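# Remove the box lid and set it top-up on the table

## Task

Lift the lid off the box and place it on the table lying flat with its top side up, resting entirely on the table and clear of the box, then release it. The box must still be standing upright. The lid must never be loose in the air more than a few centimetres above the table, though small hops while still on the box are acceptable. The result only counts if it holds without the robot's support.

## Robot and tools

ROBOT. Two xArm7 arms, each with a two-finger parallel gripper: left_arm and right_arm. These are names only and do not refer to image sides. Base poses in the scene frame: left_arm at (+0.023, +0.367, 0) m, quat_wxyz (+1.000, 0, 0, -0.009); right_arm at (-0.030, -0.380, 0) m, quat_wxyz (+0.998, 0, 0, +0.058).

FRAME. One scene frame is shared by both arms. Its origin sits on the table surface midway between the arms. +z is up, +x points out across the table, and left_arm is on the +y side. The gripper's fingers extend along its own +z axis and separate along its y axis. end_effector_position is the point between the pads when closed, roughly 2 cm short of the fingertips; closing pushes the tips about 10 mm further along +z.

execute_actions. Argument "actions" is a list holding zero or one item. An empty list just reports the current state. A motion item is {"rows": [...], "steps": n}: 1 to 15 rows, n from 1 to 15 (default 15), each step lasting 1/30 s. One row is used per step; if rows run out, the final row repeats. A wait item is {"steps": n} with n up to 300; it ends once that many steps have elapsed since the previous result, and the time you spend replying is included. Optional "pictures": false omits camera images. A refused call moves nothing.

ROW LAYOUT. Every row is a single flat list of 16 numbers, each in [-1, 1], always covering both arms: left_arm joints 1-7, left_arm opening, then right_arm joints 1-7, right_arm opening. Joint order: waist, shoulder, upper arm roll, elbow, forearm roll, wrist pitch, wrist roll.

JOINT NUMBERS are offsets, not poses. Scale: 1.0 equals 2.036 rad. Each offset is measured from that arm's joint angles printed in the latest result that lists them (if none has yet, or for a later call inside the same reply, from the arm's angles when the action begins). Rows are not cumulative: each row is counted from that same reference. A row of zeros therefore sends the arm back to the reference angles rather than holding still. Stated joint ranges (rad): waist -6.283 to 6.283, shoulder -2.059 to 2.094, upper arm roll -6.283 to 6.283, elbow -0.192 to 3.927, forearm roll -6.283 to 6.283, wrist pitch -1.693 to 3.142, wrist roll -6.283 to 6.283. A request more than 0.010 rad outward beyond a range is refused; true ends may differ by up to 0.010 rad, and a joint pushed beyond its true end stops there, reported as "joint sent to its limit" (possibly about an earlier, still-running action). Absence of that line does not prove there is room.

OPENING is absolute: +1 fully open, -1 fully closed.

MOTION LIMITS. Joint targets change at most 3.14 rad/s, with 0.16 s to accelerate from rest; an arm's joints are slowed together so they finish at once. Each step the target stays within 0.623 rad of the measured angle, and if the targets would carry the gripper over 70 mm from where it is measured, all are pulled back proportionally. Large moves thus need several calls or many steps.

BETWEEN CALLS. The simulation keeps running while you think. Arms continue toward the last row sent until they have nearly stopped (a slow or blocked move still counts as moving) or a step is HELD; after that only a new action moves them further. Fingers already moving finish their motion.

RESULTS. The state line "left_arm: … | right_arm: …" gives each gripper's end_effector_position (m), end_effector_quat_wxyz and linear/angular velocities (m/s, rad/s) in the scene frame; positions can be off, more so at long reach. Joint positions and Joint velocities give, per arm, the seven joints (rad, rad/s) then the pad gap (m, m/s; 0.084 m fully open). grip_measured is the measured opening on the command scale. "joint command not followed" means a clearance check altered or blocked some joint targets; the rest of the row still ran. HELD marks steps where your row was partly or wholly not sent. MOTOR HOT appears from 65 °C; at 80 °C an OVER-TEMPERATURE FAULT brakes that arm until it cools. Holding loads heats motors, even while idle.

GRIPPING. To hold something, keep commanding an opening clearly below grip_measured; a larger gap squeezes harder, up to roughly 24 N per pad on items up to about 6 cm wide. Resending grip_measured gives a light hold that weakens with width; wide items may slip. Closing fast can overshoot force and even spring the fingers open. At -1, parts about 0.5 mm thick or more get full force.

TORQUE FAULT. Load limits (N m): waist 47.5, shoulder 47.5, upper arm roll 28.5, elbow 28.5, forearm roll 28.5, wrist pitch 19, wrist roll 19, including the weight held. Reaching one stops that arm, backs the joint off slightly, pauses 10 s and drops the rest of the call.

zoom_image: {"camera": one of cam_high, cam_low, cam_left_wrist, cam_right_wrist, "region": [x0, y0, x1, y1]} in pixels of that camera's latest image (each 896x504, origin top-left), region no larger than 504 by 504. It moves nothing.

read_manual: optional "section" (only "licences"); returns URDF licence text, moves nothing.

finished_scene: {"scene": n}, the current scene's number; irreversible, and the result reports success and the next task. Replying without any tool call ends everything.

AVOID: knocking anything off the table, tipping the box, letting the lid fall or fly, slamming or pressing hard, and collisions between the arms. Loose objects may occasionally be nudged by outside pushes, so check the lid's final state before finishing.

Each tool is called after "Request:" by a JSON object that holds its "fn" and its "kwargs", one argument or row to a line.

## Session

Request:
{"fn": "execute_actions", "kwargs": {
  "actions": []
}}

Scene clock: 0.00 s of 4100.00 s.
left_arm: end_effector_position=(+0.4207, +0.3616, +0.2466) grip_measured=+1.00 end_effector_quat_wxyz=(-0.001, +1.000, -0.008, -0.004) end_effector_velocity=(+0.000, +0.000, +0.001) end_effector_angular_velocity=(+0.000, -0.002, +0.002) | right_arm: end_effector_position=(+0.3413, -0.4079, +0.2053) grip_measured=+1.00 end_effector_quat_wxyz=(-0.065, +0.635, +0.769, +0.035) end_effector_velocity=(-0.000, +0.000, +0.000) end_effector_angular_velocity=(-0.000, -0.001, +0.001)
Joint positions: left_arm=[ 0.003 -0.246  0.002  0.915  0.002  1.17   0.002  0.084] | right_arm=[ 0.071 -0.264 -0.312  0.797  0.055  1.119 -1.901  0.084]
Joint velocities: left_arm=[-0.    -0.001  0.     0.001  0.    -0.    -0.002  0.   ] | right_arm=[ 0.    -0.001  0.    -0.    -0.     0.    -0.    -0.   ]

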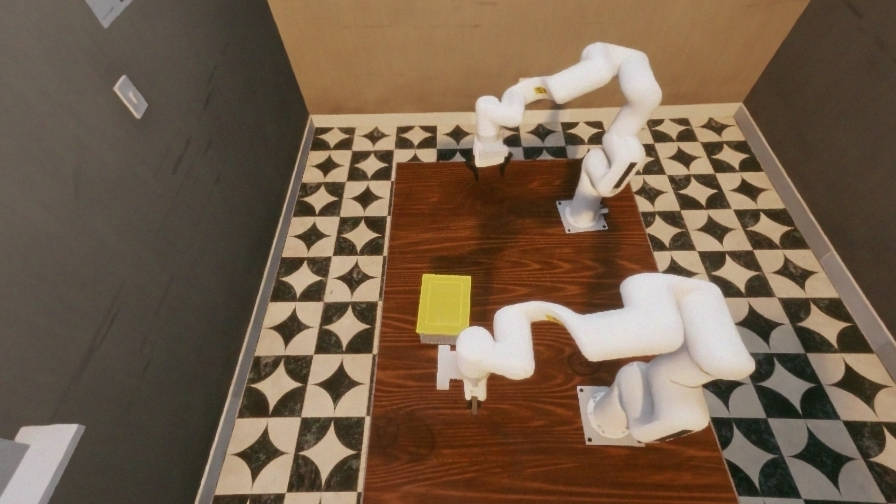

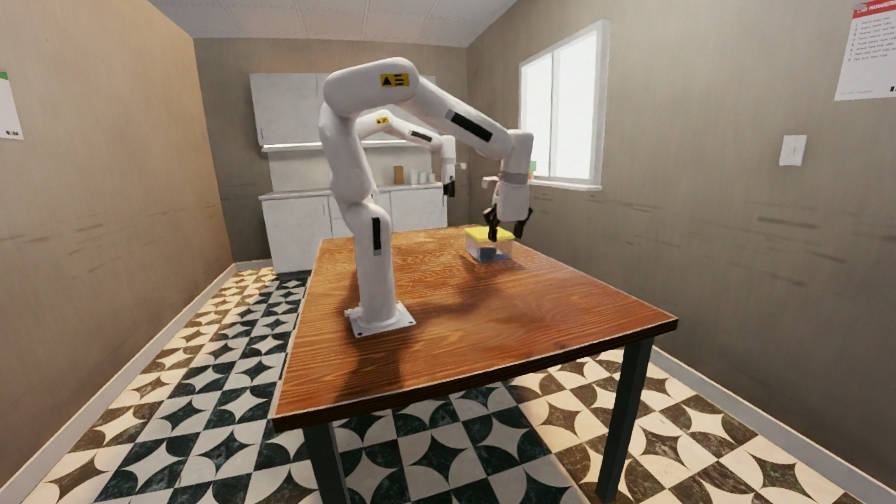

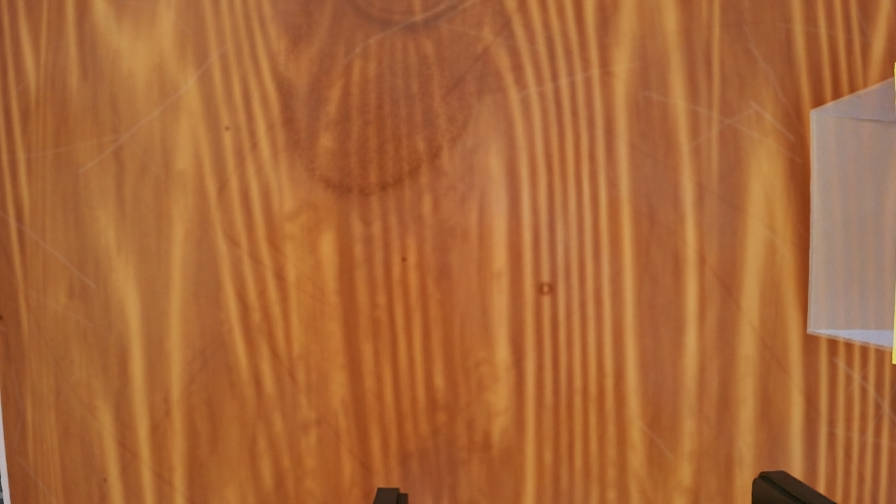

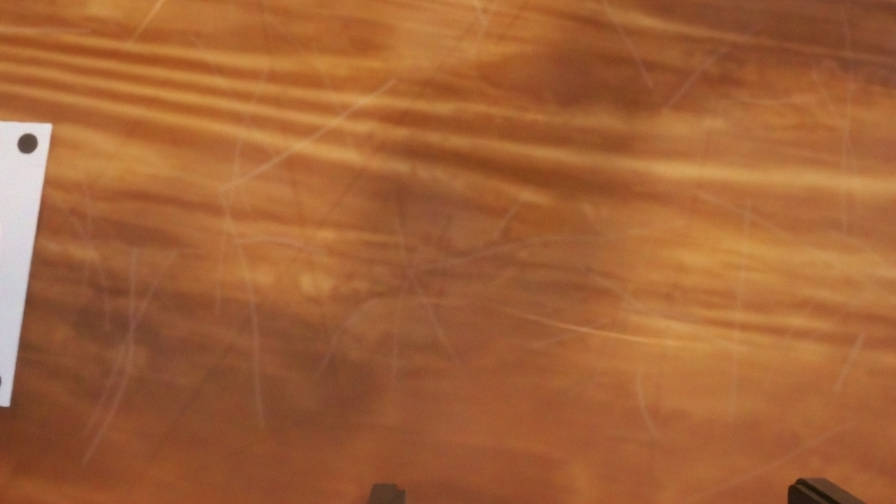

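Request:
{"fn": "zoom_image", "kwargs": {
  "camera": "cam_high",
  "region": [380, 250, 520, 370]
}}

Request:
{"fn": "zoom_image", "kwargs": {
  "camera": "cam_low",
  "region": [440, 200, 560, 280]
}}

Region (380, 250, 520, 370) of cam_high's 896x504 image, scaled by 3.600, with more detail than that image has; it fills the top 432 rows of this view, and the rest is white.

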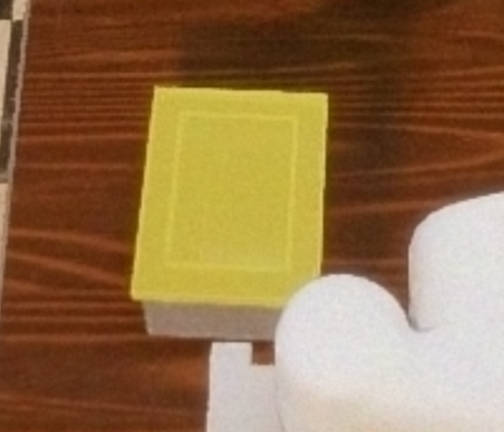

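Region (440, 200, 560, 280) of cam_low's 896x504 image, scaled by 4.200, with more detail than that image has.

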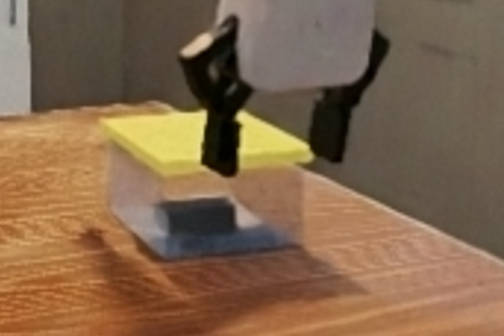

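Request:
{"fn": "execute_actions", "kwargs": {
  "actions": [
    {"rows": [[-0.6704,0.1586,0,-0.191,0.864,0.1896,0.8075,-0.2, 0,0,0,0,0,0,0,1]], "steps": 15}
  ],
  "pictures": false
}}

Request:
{"fn": "execute_actions", "kwargs": {
  "actions": [
    {"steps": 30}
  ]
}}

Scene clock: 114.37 s of 4100.00 s.
left_arm: end_effector_position=(+0.2894, +0.3471, +0.1326) grip_measured=-0.21 end_effector_quat_wxyz=(-0.254, +0.654, -0.616, -0.357) end_effector_velocity=(-0.056, -0.045, -0.011) end_effector_angular_velocity=(+2.817, +3.109, -6.785) | right_arm: end_effector_position=(+0.3413, -0.4079, +0.2053) grip_measured=+1.00 end_effector_quat_wxyz=(-0.065, +0.635, +0.769, +0.035) end_effector_velocity=(+0.000, +0.000, +0.000) end_effector_angular_velocity=(+0.000, -0.001, -0.000)
Joint positions: left_arm=[-0.583 -0.023  0.006  0.648  0.593  1.437  0.593  0.035] | right_arm=[ 0.071 -0.264 -0.312  0.797  0.055  1.119 -1.901  0.084]
Joint velocities: left_arm=[-2.959  0.812 -0.07  -0.989  2.915  0.902  2.902 -0.   ] | right_arm=[ 0.    -0.    -0.     0.001  0.    -0.     0.    -0.   ]
Steps of this call (steps 1 to 90: nothing new was sent; then 110.87 s passed at rest; steps 91 to 105: all 15 steps of this action). Readings (joint positions):
91: left_arm=[0.003 -0.246 0.002 0.915 0.002 1.171 0.002] | right_arm=[0.071 -0.264 -0.312 0.797 0.055 1.119 -1.901]
92: left_arm=[-0.003 -0.244 0.003 0.913 0.009 1.175 0.010] | right_arm=[0.071 -0.264 -0.312 0.797 0.055 1.119 -1.901]
94: left_arm=[-0.051 -0.222 0.008 0.887 0.060 1.205 0.060] | right_arm=[0.071 -0.264 -0.312 0.797 0.055 1.119 -1.901]
98: left_arm=[-0.172 -0.161 0.003 0.812 0.178 1.272 0.179] | right_arm=[0.071 -0.264 -0.312 0.797 0.055 1.119 -1.901]
105: the state above

Scene clock: 115.37 s of 4100.00 s.
left_arm: end_effector_position=(+0.3353, +0.0508, +0.2292) grip_measured=-0.21 end_effector_quat_wxyz=(+0.599, +0.381, +0.566, +0.419) end_effector_velocity=(-0.003, -0.006, +0.002) end_effector_angular_velocity=(-0.001, -0.002, -0.017) | right_arm: end_effector_position=(+0.3413, -0.4079, +0.2053) grip_measured=+1.00 end_effector_quat_wxyz=(-0.065, +0.635, +0.769, +0.035) end_effector_velocity=(+0.000, -0.000, -0.000) end_effector_angular_velocity=(-0.000, +0.000, +0.000)
Joint positions: left_arm=[-1.361  0.076  0.003  0.526  1.76   1.557  1.645  0.035] | right_arm=[ 0.071 -0.264 -0.312  0.797  0.055  1.119 -1.901  0.084]
Joint velocities: left_arm=[-0.005 -0.002 -0.005  0.002  0.006 -0.002  0.003 -0.   ] | right_arm=[-0.     0.001 -0.     0.001 -0.    -0.    -0.     0.   ]
Steps of this call (steps 1 to 30: the robot went on to your last target). Readings (joint positions):
1: left_arm=[-0.682 0.003 0.002 0.617 0.690 1.465 0.690] | right_arm=[0.071 -0.264 -0.312 0.797 0.055 1.119 -1.901]
2: left_arm=[-0.775 0.024 -0.002 0.590 0.780 1.488 0.780] | right_arm=[0.071 -0.264 -0.312 0.797 0.055 1.119 -1.901]
4: left_arm=[-0.918 0.045 -0.006 0.564 0.921 1.511 0.921] | right_arm=[0.071 -0.264 -0.312 0.797 0.055 1.119 -1.901]
8: left_arm=[-1.069 0.051 -0.001 0.557 1.127 1.525 1.127] | right_arm=[0.071 -0.264 -0.312 0.797 0.055 1.119 -1.901]
30: the state above

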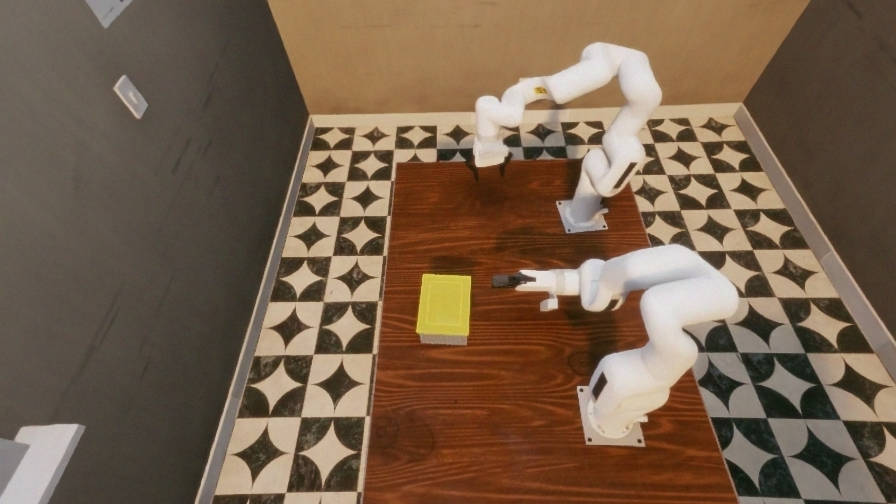

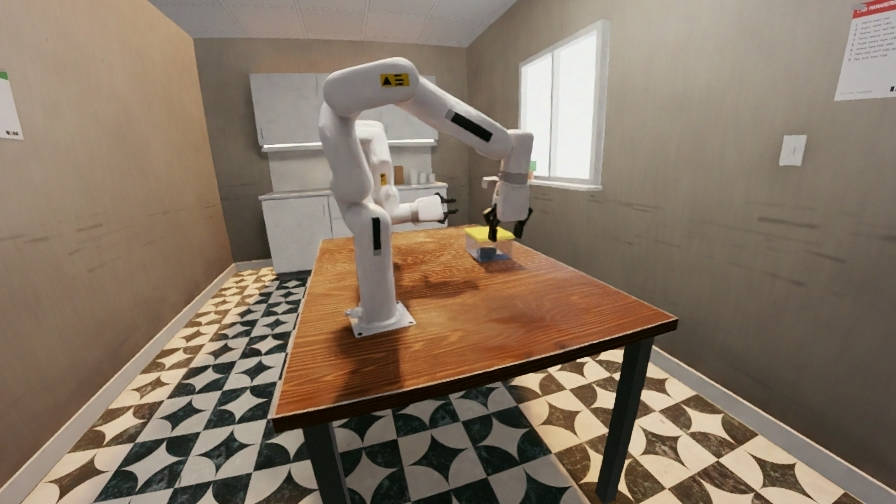

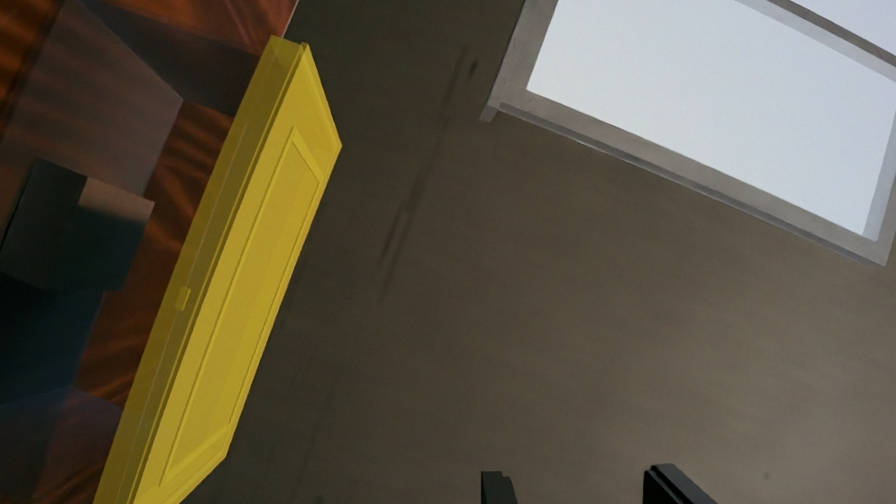

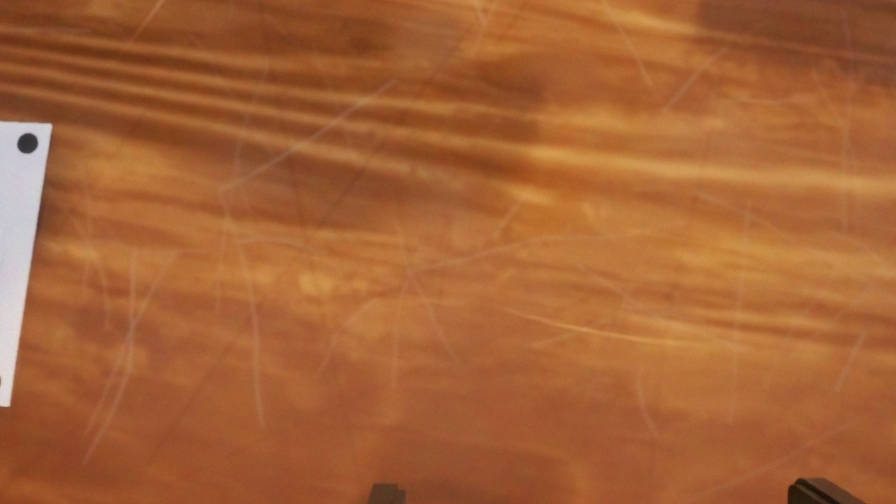

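Request:
{"fn": "execute_actions", "kwargs": {
  "actions": [
    {"rows": [[0,0.2156,0,0.032,0,0,0,-0.2, 0,0,0,0,0,0,0,1]], "steps": 15}
  ],
  "pictures": false
}}

Request:
{"fn": "execute_actions", "kwargs": {
  "actions": [
    {"steps": 15}
  ]
}}

Scene clock: 118.80 s of 4100.00 s.
left_arm: end_effector_position=(+0.3307, +0.0754, +0.0854) grip_measured=-0.21 end_effector_quat_wxyz=(+0.499, +0.499, +0.501, +0.502) end_effector_velocity=(+0.003, -0.010, -0.011) end_effector_angular_velocity=(+0.013, -0.009, -0.003) | right_arm: end_effector_position=(+0.3413, -0.4079, +0.2053) grip_measured=+1.00 end_effector_quat_wxyz=(-0.065, +0.635, +0.769, +0.035) end_effector_velocity=(+0.000, -0.000, +0.000) end_effector_angular_velocity=(-0.000, -0.001, +0.000)
Joint positions: left_arm=[-1.36   0.512  0.003  0.588  1.76   1.556  1.645  0.035] | right_arm=[ 0.071 -0.264 -0.312  0.797  0.055  1.119 -1.901  0.084]
Joint velocities: left_arm=[-0.     0.065 -0.     0.052  0.003  0.011  0.001 -0.   ] | right_arm=[-0. -0.  0.  0. -0. -0. -0. -0.]
Steps of this call (steps 1 to 15: the robot went on to your last target; steps 16 to 88: nothing new was sent; steps 89 to 103: all 15 steps of this action). Readings (joint positions):
89: left_arm=[-1.362 0.077 0.002 0.526 1.761 1.556 1.646] | right_arm=[0.071 -0.264 -0.312 0.797 0.055 1.119 -1.901]
90: left_arm=[-1.362 0.082 0.002 0.528 1.761 1.557 1.646] | right_arm=[0.071 -0.264 -0.312 0.797 0.055 1.119 -1.901]
92: left_arm=[-1.362 0.140 0.002 0.541 1.761 1.558 1.646] | right_arm=[0.071 -0.264 -0.312 0.797 0.055 1.119 -1.901]
96: left_arm=[-1.361 0.327 0.002 0.562 1.760 1.556 1.645] | right_arm=[0.071 -0.264 -0.312 0.797 0.055 1.119 -1.901]
103: the state above

Scene clock: 119.30 s of 4100.00 s.
left_arm: end_effector_position=(+0.3307, +0.0742, +0.0851) grip_measured=-0.21 end_effector_quat_wxyz=(+0.499, +0.499, +0.501, +0.501) end_effector_velocity=(+0.000, -0.000, +0.000) end_effector_angular_velocity=(-0.001, -0.001, +0.000) | right_arm: end_effector_position=(+0.3413, -0.4079, +0.2053) grip_measured=+1.00 end_effector_quat_wxyz=(-0.065, +0.635, +0.769, +0.035) end_effector_velocity=(+0.000, -0.000, -0.000) end_effector_angular_velocity=(+0.000, +0.000, -0.001)
Joint positions: left_arm=[-1.361  0.515  0.003  0.591  1.76   1.557  1.645  0.035] | right_arm=[ 0.071 -0.264 -0.312  0.797  0.055  1.119 -1.901  0.084]
Joint velocities: left_arm=[-0.    -0.     0.     0.001 -0.     0.     0.    -0.   ] | right_arm=[-0.     0.001 -0.     0.     0.    -0.     0.    -0.   ]
Steps of this call (steps 1 to 15: the robot went on to your last target). Readings (joint positions):
1: left_arm=[-1.360 0.513 0.003 0.589 1.760 1.556 1.645] | right_arm=[0.071 -0.264 -0.312 0.797 0.055 1.119 -1.901]
2: left_arm=[-1.361 0.513 0.003 0.591 1.760 1.557 1.645] | right_arm=[0.071 -0.264 -0.312 0.797 0.055 1.119 -1.901]
4: left_arm=[-1.361 0.513 0.002 0.592 1.760 1.557 1.645] | right_arm=[0.071 -0.264 -0.312 0.797 0.055 1.119 -1.901]
8: left_arm=[-1.361 0.514 0.003 0.592 1.760 1.557 1.645] | right_arm=[0.071 -0.264 -0.312 0.797 0.055 1.119 -1.901]
15: the state above
All arms were judged still, so your last target was given up. Only a new action makes them travel on or press farther. Fingers that are still opening or closing keep moving.

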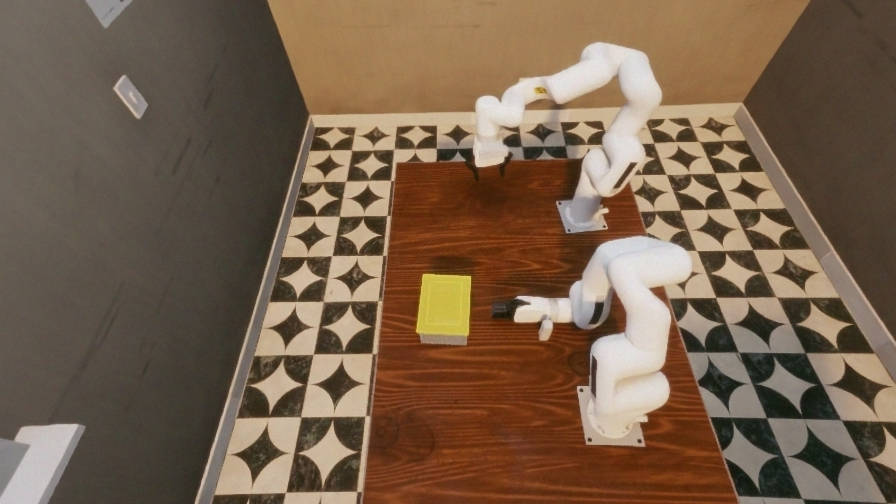

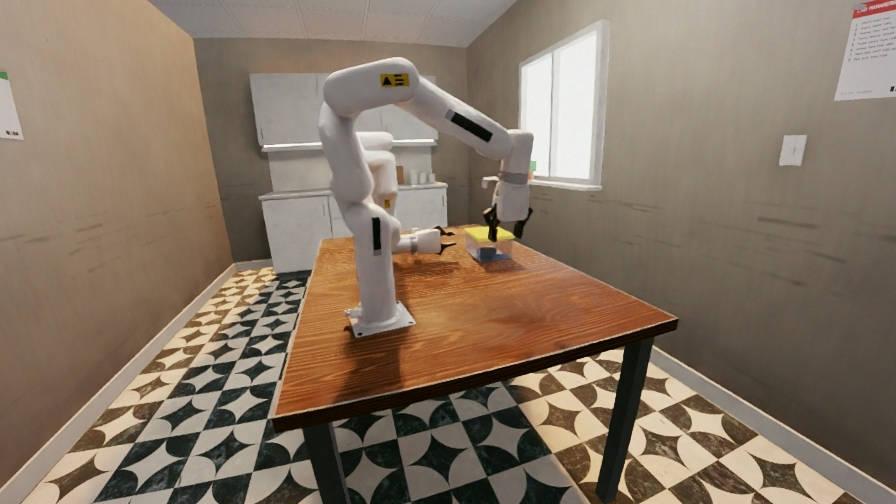

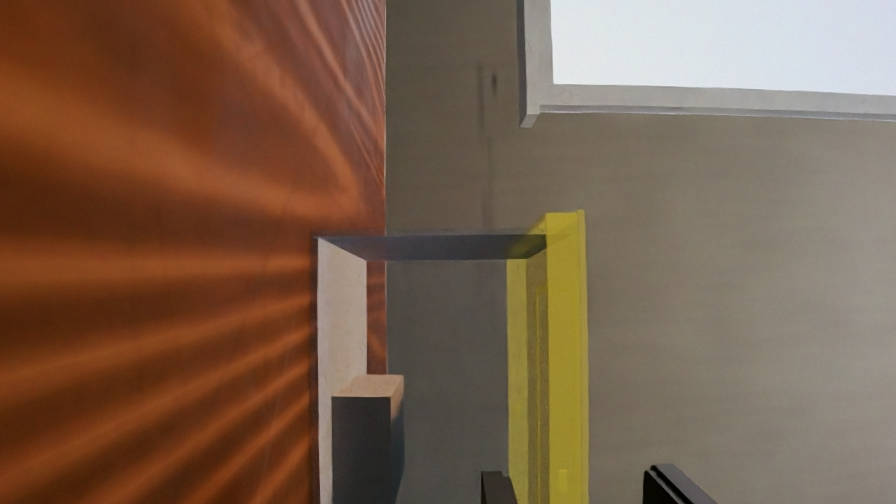

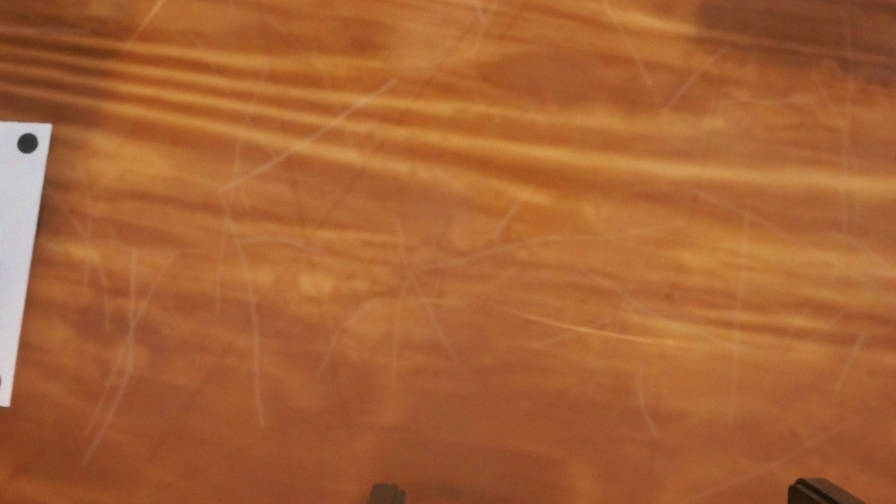

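Request:
{"fn": "zoom_image", "kwargs": {
  "camera": "cam_left_wrist",
  "region": [480, 190, 640, 310]
}}

Request:
{"fn": "zoom_image", "kwargs": {
  "camera": "cam_left_wrist",
  "region": [470, 400, 700, 504]
}}

Region (480, 190, 640, 310) of cam_left_wrist's 896x504 image, scaled by 3.150, with more detail than that image has; it fills the top 378 rows of this view, and the rest is white.

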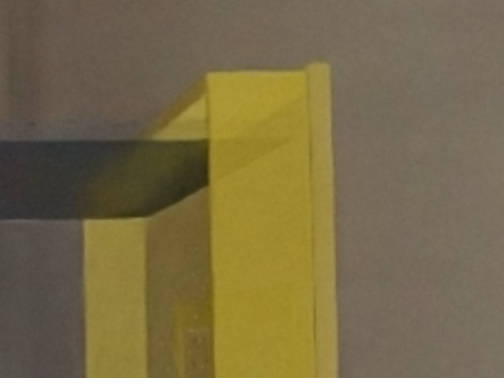

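Region (470, 400, 700, 504) of cam_left_wrist's 896x504 image, scaled by 2.191, with more detail than that image has; it fills the top 228 rows of this view, and the rest is white.

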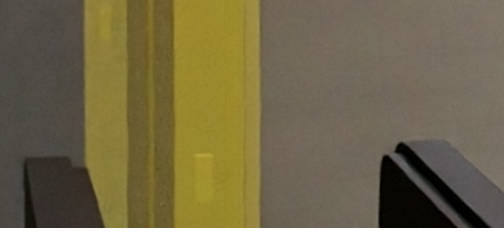

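Request:
{"fn": "execute_actions", "kwargs": {
  "actions": [
    {"rows": [[0.0858,-0.0028,0,0.0423,0.0848,-0.0226,0.0406,-0.2, 0,0,0,0,0,0,0,1]], "steps": 15}
  ],
  "pictures": false
}}

Request:
{"fn": "execute_actions", "kwargs": {
  "actions": [
    {"steps": 8}
  ]
}}

Scene clock: 149.53 s of 4100.00 s.
left_arm: end_effector_position=(+0.3892, +0.0542, +0.0971) grip_measured=-0.21 end_effector_quat_wxyz=(+0.500, +0.500, +0.500, +0.500) end_effector_velocity=(+0.007, +0.003, +0.004) end_effector_angular_velocity=(-0.006, -0.011, +0.014) | right_arm: end_effector_position=(+0.3413, -0.4079, +0.2053) grip_measured=+1.00 end_effector_quat_wxyz=(-0.065, +0.635, +0.769, +0.035) end_effector_velocity=(-0.000, +0.000, -0.000) end_effector_angular_velocity=(+0.000, +0.000, +0.000)
Joint positions: left_arm=[-1.187  0.51   0.001  0.676  1.932  1.51   1.728  0.035] | right_arm=[ 0.071 -0.264 -0.312  0.797  0.055  1.119 -1.901  0.084]
Joint velocities: left_arm=[ 0.005 -0.002  0.011  0.007  0.002  0.002  0.001 -0.   ] | right_arm=[ 0. -0.  0. -0.  0. -0. -0. -0.]
Steps of this call (steps 1 to 90: nothing new was sent; then 26.73 s passed at rest; steps 91 to 105: all 15 steps of this action). Readings (joint positions):
91: left_arm=[-1.360 0.515 0.002 0.591 1.760 1.556 1.645] | right_arm=[0.071 -0.264 -0.312 0.797 0.055 1.119 -1.901]
92: left_arm=[-1.354 0.515 0.001 0.594 1.767 1.554 1.649] | right_arm=[0.071 -0.264 -0.312 0.797 0.055 1.119 -1.901]
94: left_arm=[-1.299 0.515 -0.004 0.620 1.825 1.537 1.677] | right_arm=[0.071 -0.264 -0.312 0.797 0.055 1.119 -1.901]
98: left_arm=[-1.190 0.508 0.011 0.678 1.923 1.515 1.723] | right_arm=[0.071 -0.264 -0.312 0.797 0.055 1.119 -1.901]
105: the state above

Scene clock: 149.80 s of 4100.00 s.
left_arm: end_effector_position=(+0.3902, +0.0546, +0.0976) grip_measured=-0.21 end_effector_quat_wxyz=(+0.500, +0.500, +0.500, +0.501) end_effector_velocity=(+0.001, +0.001, -0.000) end_effector_angular_velocity=(-0.000, +0.001, +0.002) | right_arm: end_effector_position=(+0.3413, -0.4079, +0.2053) grip_measured=+1.00 end_effector_quat_wxyz=(-0.065, +0.635, +0.769, +0.035) end_effector_velocity=(-0.000, -0.000, -0.000) end_effector_angular_velocity=(+0.000, +0.001, -0.000)
Joint positions: left_arm=[-1.186  0.509  0.002  0.677  1.932  1.511  1.728  0.035] | right_arm=[ 0.071 -0.264 -0.312  0.797  0.055  1.119 -1.901  0.084]
Joint velocities: left_arm=[ 0.002  0.001  0.001  0.001  0.    -0.001 -0.    -0.   ] | right_arm=[-0.     0.    -0.    -0.001 -0.     0.     0.     0.   ]
Steps of this call (steps 1 to 8: the robot went on to your last target). Readings (joint positions):
1: left_arm=[-1.187 0.509 0.001 0.676 1.932 1.510 1.728] | right_arm=[0.071 -0.264 -0.312 0.797 0.055 1.119 -1.901]
2: left_arm=[-1.187 0.509 0.002 0.677 1.932 1.510 1.728] | right_arm=[0.071 -0.264 -0.312 0.797 0.055 1.119 -1.901]
4: left_arm=[-1.187 0.509 0.002 0.677 1.932 1.511 1.728] | right_arm=[0.071 -0.264 -0.312 0.797 0.055 1.119 -1.901]
8: the state above

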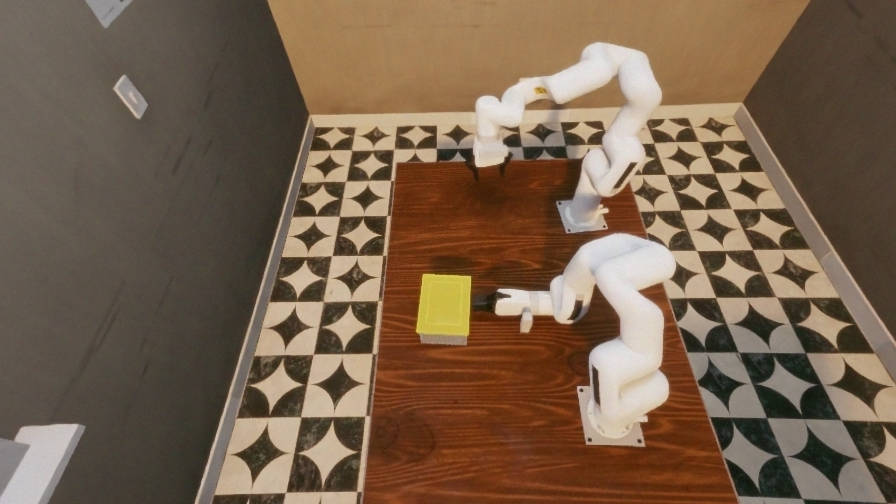

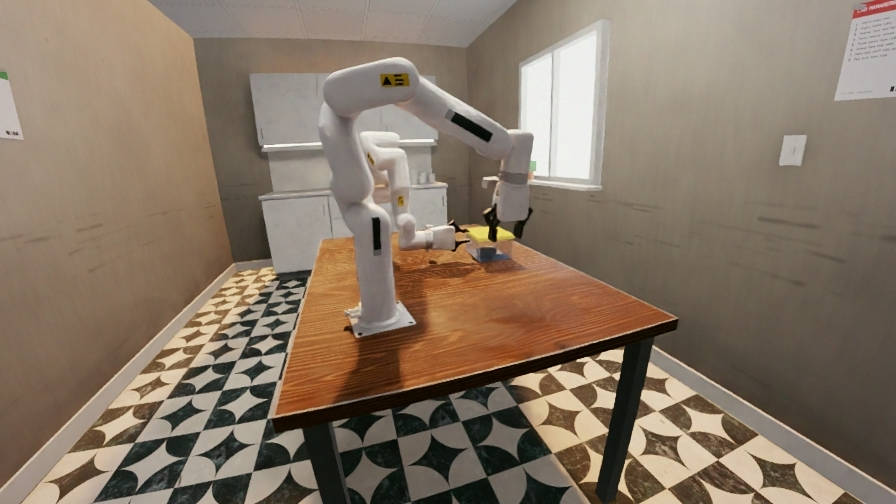

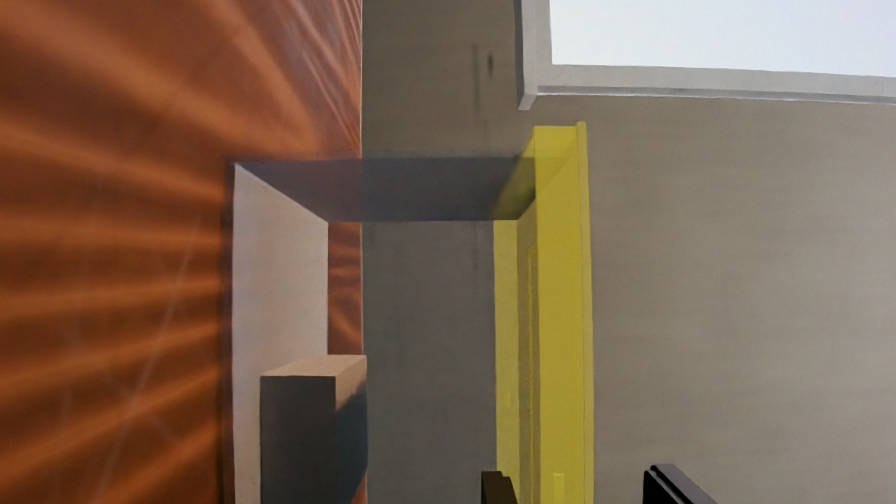

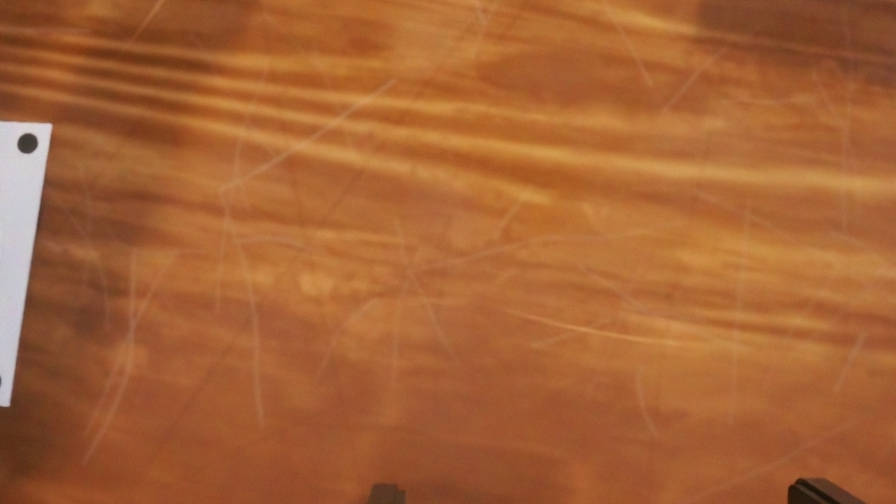

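Request:
{"fn": "execute_actions", "kwargs": {
  "actions": [
    {"rows": [[0.0058,0.0009,0,0.0021,0.0056,-0.0014,0.0008,-0.2, 0,0,0,0,0,0,0,1],[0.0116,0.0018,0,0.0043,0.0113,-0.0028,0.0015,-0.2, 0,0,0,0,0,0,0,1],[0.0173,0.0028,0,0.0064,0.0169,-0.0042,0.0023,-0.2, 0,0,0,0,0,0,0,1],[0.0231,0.0037,0,0.0086,0.0226,-0.0056,0.003,-0.2, 0,0,0,0,0,0,0,1],[0.026,0.0041,0,0.0096,0.0254,-0.0063,0.0034,-0.2, 0,0,0,0,0,0,0,1],[0.0289,0.0046,0,0.0107,0.0282,-0.007,0.0038,-0.2, 0,0,0,0,0,0,0,1]], "steps": 15}
  ],
  "pictures": false
}}

Request:
{"fn": "execute_actions", "kwargs": {
  "actions": [
    {"steps": 8}
  ]
}}

Scene clock: 173.43 s of 4100.00 s.
left_arm: end_effector_position=(+0.4099, +0.0557, +0.0974) grip_measured=-0.21 end_effector_quat_wxyz=(+0.499, +0.500, +0.500, +0.501) end_effector_velocity=(+0.000, -0.001, +0.000) end_effector_angular_velocity=(+0.001, +0.001, -0.002) | right_arm: end_effector_position=(+0.3413, -0.4079, +0.2053) grip_measured=+1.00 end_effector_quat_wxyz=(-0.065, +0.635, +0.769, +0.035) end_effector_velocity=(-0.000, +0.000, +0.000) end_effector_angular_velocity=(+0.000, -0.000, -0.000)
Joint positions: left_arm=[-1.128  0.519  0.002  0.699  1.989  1.496  1.736  0.035] | right_arm=[ 0.071 -0.264 -0.312  0.797  0.055  1.119 -1.901  0.084]
Joint velocities: left_arm=[ 0.002 -0.    -0.001  0.     0.004 -0.001  0.001  0.   ] | right_arm=[-0.    -0.001  0.    -0.     0.     0.     0.     0.   ]
Steps of this call (steps 1 to 15: the robot went on to your last target; steps 16 to 90: nothing new was sent; then 20.13 s passed at rest; steps 91 to 105: all 15 steps of this action). Readings (joint positions):
91: left_arm=[-1.186 0.509 0.003 0.677 1.933 1.511 1.728] | right_arm=[0.071 -0.264 -0.312 0.797 0.055 1.119 -1.901]
92: left_arm=[-1.184 0.510 0.002 0.678 1.935 1.510 1.728] | right_arm=[0.071 -0.264 -0.312 0.797 0.055 1.119 -1.901]
94: left_arm=[-1.172 0.512 0.001 0.682 1.947 1.507 1.730] | right_arm=[0.071 -0.264 -0.312 0.797 0.055 1.119 -1.901]
98: left_arm=[-1.137 0.517 0.003 0.695 1.980 1.499 1.734] | right_arm=[0.071 -0.264 -0.312 0.797 0.055 1.119 -1.901]
105: the state above

Scene clock: 173.70 s of 4100.00 s.
left_arm: end_effector_position=(+0.4100, +0.0557, +0.0974) grip_measured=-0.21 end_effector_quat_wxyz=(+0.499, +0.500, +0.500, +0.501) end_effector_velocity=(+0.001, -0.000, +0.002) end_effector_angular_velocity=(-0.006, -0.002, +0.000) | right_arm: end_effector_position=(+0.3413, -0.4079, +0.2053) grip_measured=+1.00 end_effector_quat_wxyz=(-0.065, +0.635, +0.769, +0.035) end_effector_velocity=(-0.001, -0.000, -0.001) end_effector_angular_velocity=(-0.000, +0.002, -0.000)
Joint positions: left_arm=[-1.128  0.519  0.002  0.699  1.99   1.496  1.736  0.035] | right_arm=[ 0.071 -0.264 -0.312  0.797  0.055  1.119 -1.901  0.084]
Joint velocities: left_arm=[ 0.001 -0.003  0.     0.     0.001 -0.    -0.003  0.   ] | right_arm=[-0.     0.001 -0.    -0.001 -0.     0.     0.    -0.   ]
Steps of this call (steps 1 to 8: the robot went on to your last target). Readings (joint positions):
1: left_arm=[-1.128 0.519 0.002 0.699 1.989 1.496 1.736] | right_arm=[0.071 -0.264 -0.312 0.797 0.055 1.119 -1.901]
2: left_arm=[-1.128 0.519 0.002 0.699 1.990 1.496 1.736] | right_arm=[0.071 -0.264 -0.312 0.797 0.055 1.119 -1.901]
4: left_arm=[-1.128 0.519 0.002 0.699 1.990 1.496 1.736] | right_arm=[0.071 -0.264 -0.312 0.797 0.055 1.119 -1.901]
8: the state above

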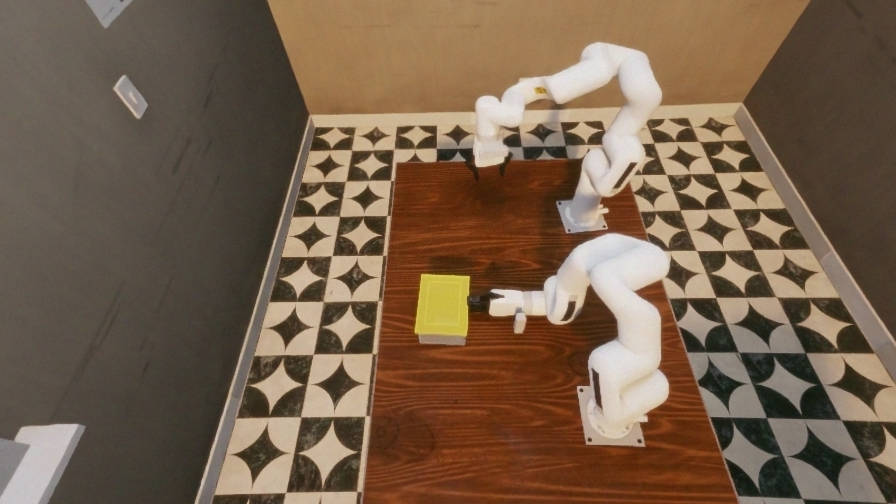

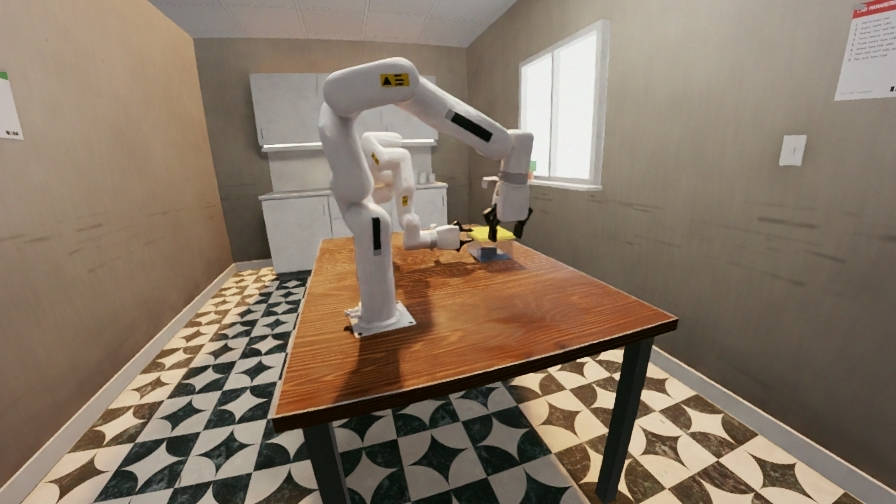

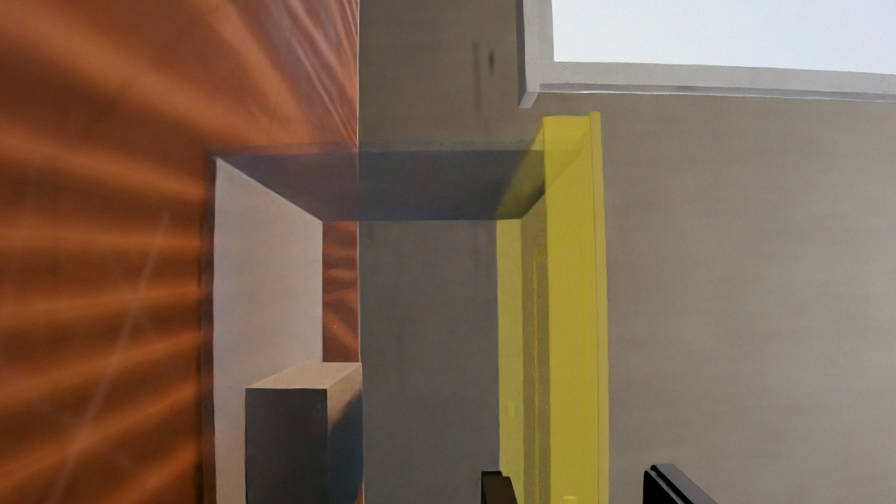

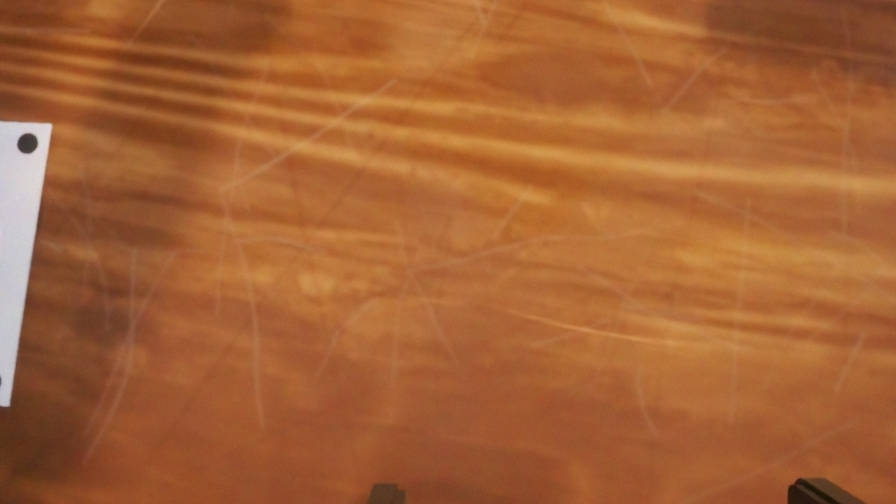

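Request:
{"fn": "zoom_image", "kwargs": {
  "camera": "cam_high",
  "region": [410, 265, 510, 350]
}}

Request:
{"fn": "zoom_image", "kwargs": {
  "camera": "cam_low",
  "region": [440, 215, 520, 270]
}}

Region (410, 265, 510, 350) of cam_high's 896x504 image, scaled by 5.040, with more detail than that image has; it fills the top 428 rows of this view, and the rest is white.

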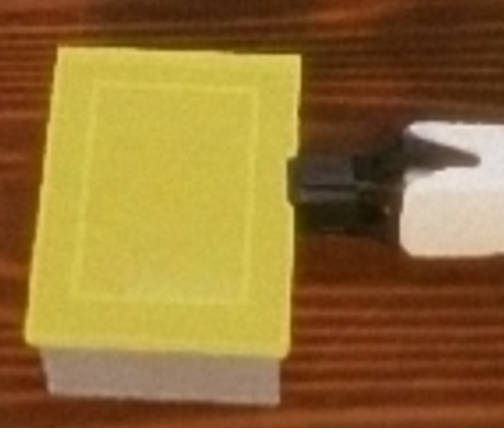

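Region (440, 215, 520, 270) of cam_low's 896x504 image, scaled by 6.300, with more detail than that image has; it fills the top 346 rows of this view, and the rest is white.

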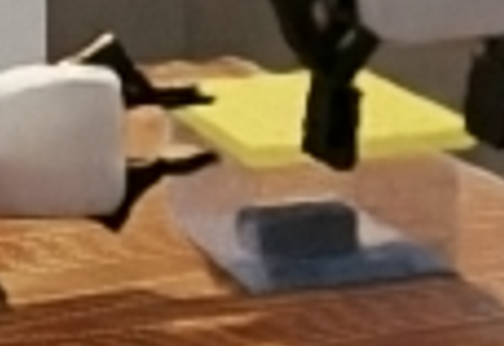

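Request:
{"fn": "execute_actions", "kwargs": {
  "actions": [
    {"rows": [[0,0,0,0,0,0,0,-0.3, 0,0,0,0,0,0,0,1],[0,0,0,0,0,0,0,-0.4, 0,0,0,0,0,0,0,1],[0,0,0,0,0,0,0,-0.5, 0,0,0,0,0,0,0,1],[0,0,0,0,0,0,0,-0.55, 0,0,0,0,0,0,0,1],[0,0,0,0,0,0,0,-0.6, 0,0,0,0,0,0,0,1],[0,0,0,0,0,0,0,-0.65, 0,0,0,0,0,0,0,1],[0,0,0,0,0,0,0,-0.7, 0,0,0,0,0,0,0,1],[0,0,0,0,0,0,0,-0.75, 0,0,0,0,0,0,0,1],[0,0,0,0,0,0,0,-0.8, 0,0,0,0,0,0,0,1],[0,0,0,0,0,0,0,-0.9, 0,0,0,0,0,0,0,1],[0,0,0,0,0,0,0,-1, 0,0,0,0,0,0,0,1]], "steps": 15}
  ]
}}

Scene clock: 198.83 s of 4100.00 s.
left_arm: end_effector_position=(+0.4101, +0.0558, +0.0976) grip_measured=-0.69 end_effector_quat_wxyz=(+0.500, +0.500, +0.500, +0.501) end_effector_velocity=(-0.000, +0.001, -0.001) end_effector_angular_velocity=(+0.002, +0.001, +0.001) | right_arm: end_effector_position=(+0.3413, -0.4079, +0.2053) grip_measured=+1.00 end_effector_quat_wxyz=(-0.065, +0.635, +0.769, +0.035) end_effector_velocity=(-0.000, +0.000, -0.000) end_effector_angular_velocity=(-0.000, +0.001, +0.000)
Joint positions: left_arm=[-1.127  0.519  0.002  0.699  1.99   1.496  1.736  0.014] | right_arm=[ 0.071 -0.264 -0.312  0.797  0.055  1.119 -1.901  0.084]
Joint velocities: left_arm=[ 0.     0.001 -0.001 -0.001 -0.001  0.    -0.     0.   ] | right_arm=[ 0.     0.001  0.    -0.    -0.    -0.     0.    -0.   ]
Steps of this call (steps 1 to 15: the robot went on to your last target; steps 16 to 90: nothing new was sent; then 21.63 s passed at rest; steps 91 to 105: all 15 steps of this action). Readings (joint positions):
91: left_arm=[-1.127 0.519 0.002 0.699 1.990 1.496 1.736] | right_arm=[0.071 -0.264 -0.312 0.797 0.055 1.119 -1.901]
92: left_arm=[-1.127 0.519 0.002 0.699 1.990 1.496 1.736] | right_arm=[0.071 -0.264 -0.312 0.797 0.055 1.119 -1.901]
94: left_arm=[-1.127 0.519 0.002 0.699 1.990 1.496 1.736] | right_arm=[0.071 -0.264 -0.312 0.797 0.055 1.119 -1.901]
98: left_arm=[-1.127 0.519 0.002 0.699 1.990 1.496 1.736] | right_arm=[0.071 -0.264 -0.312 0.797 0.055 1.119 -1.901]
105: the state above

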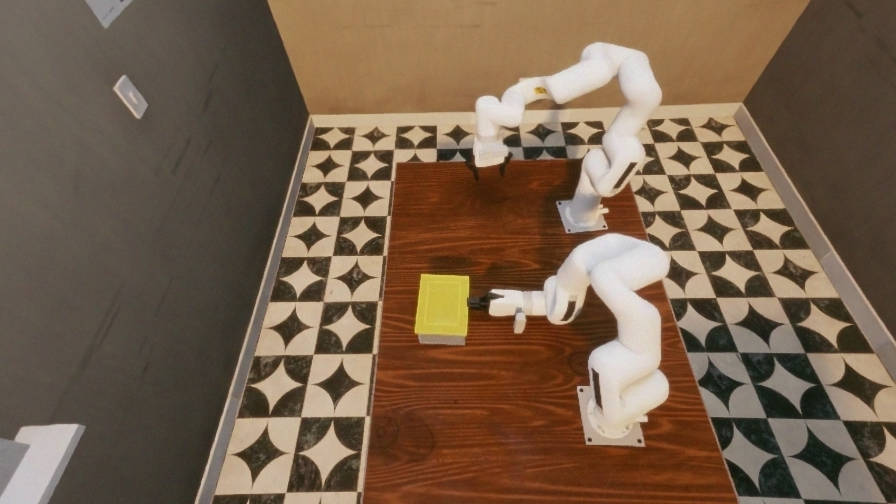

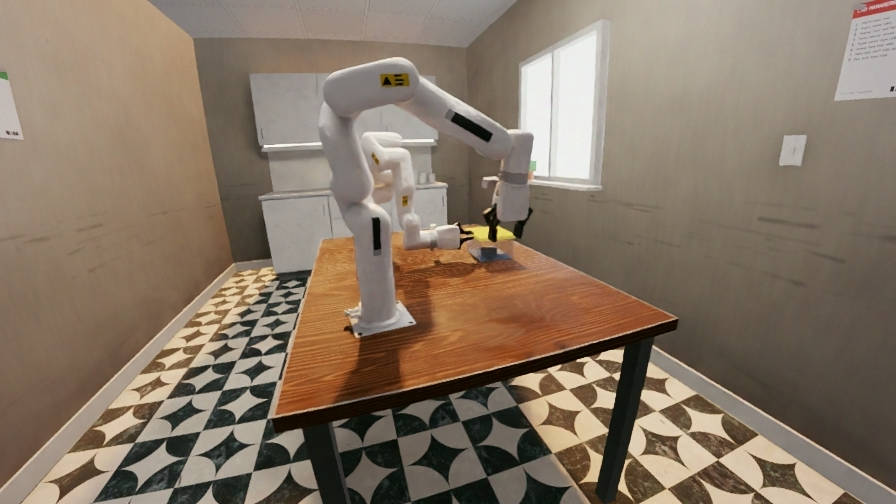

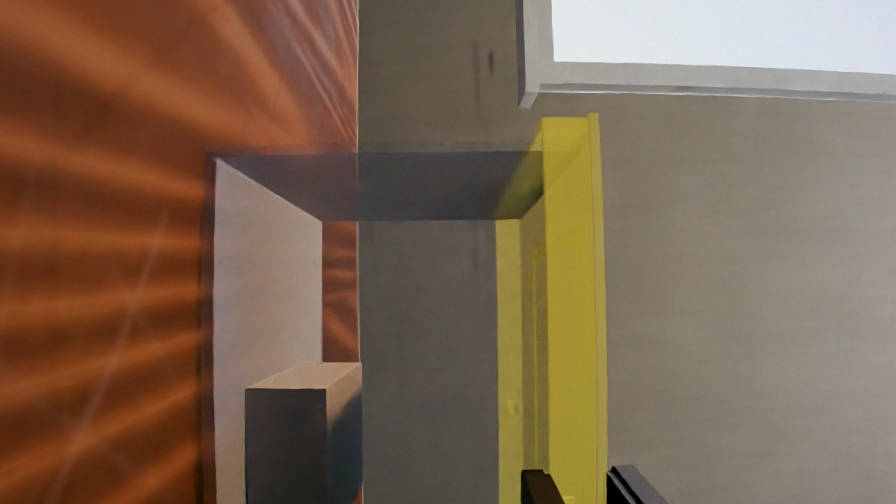

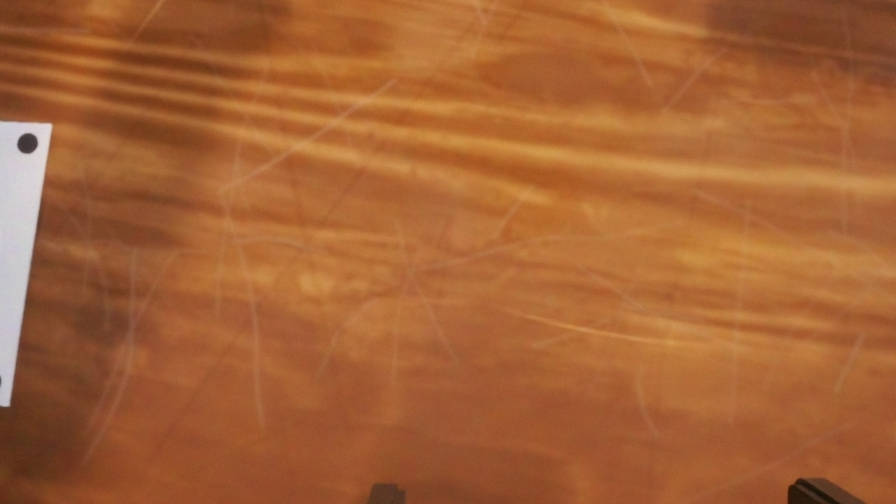

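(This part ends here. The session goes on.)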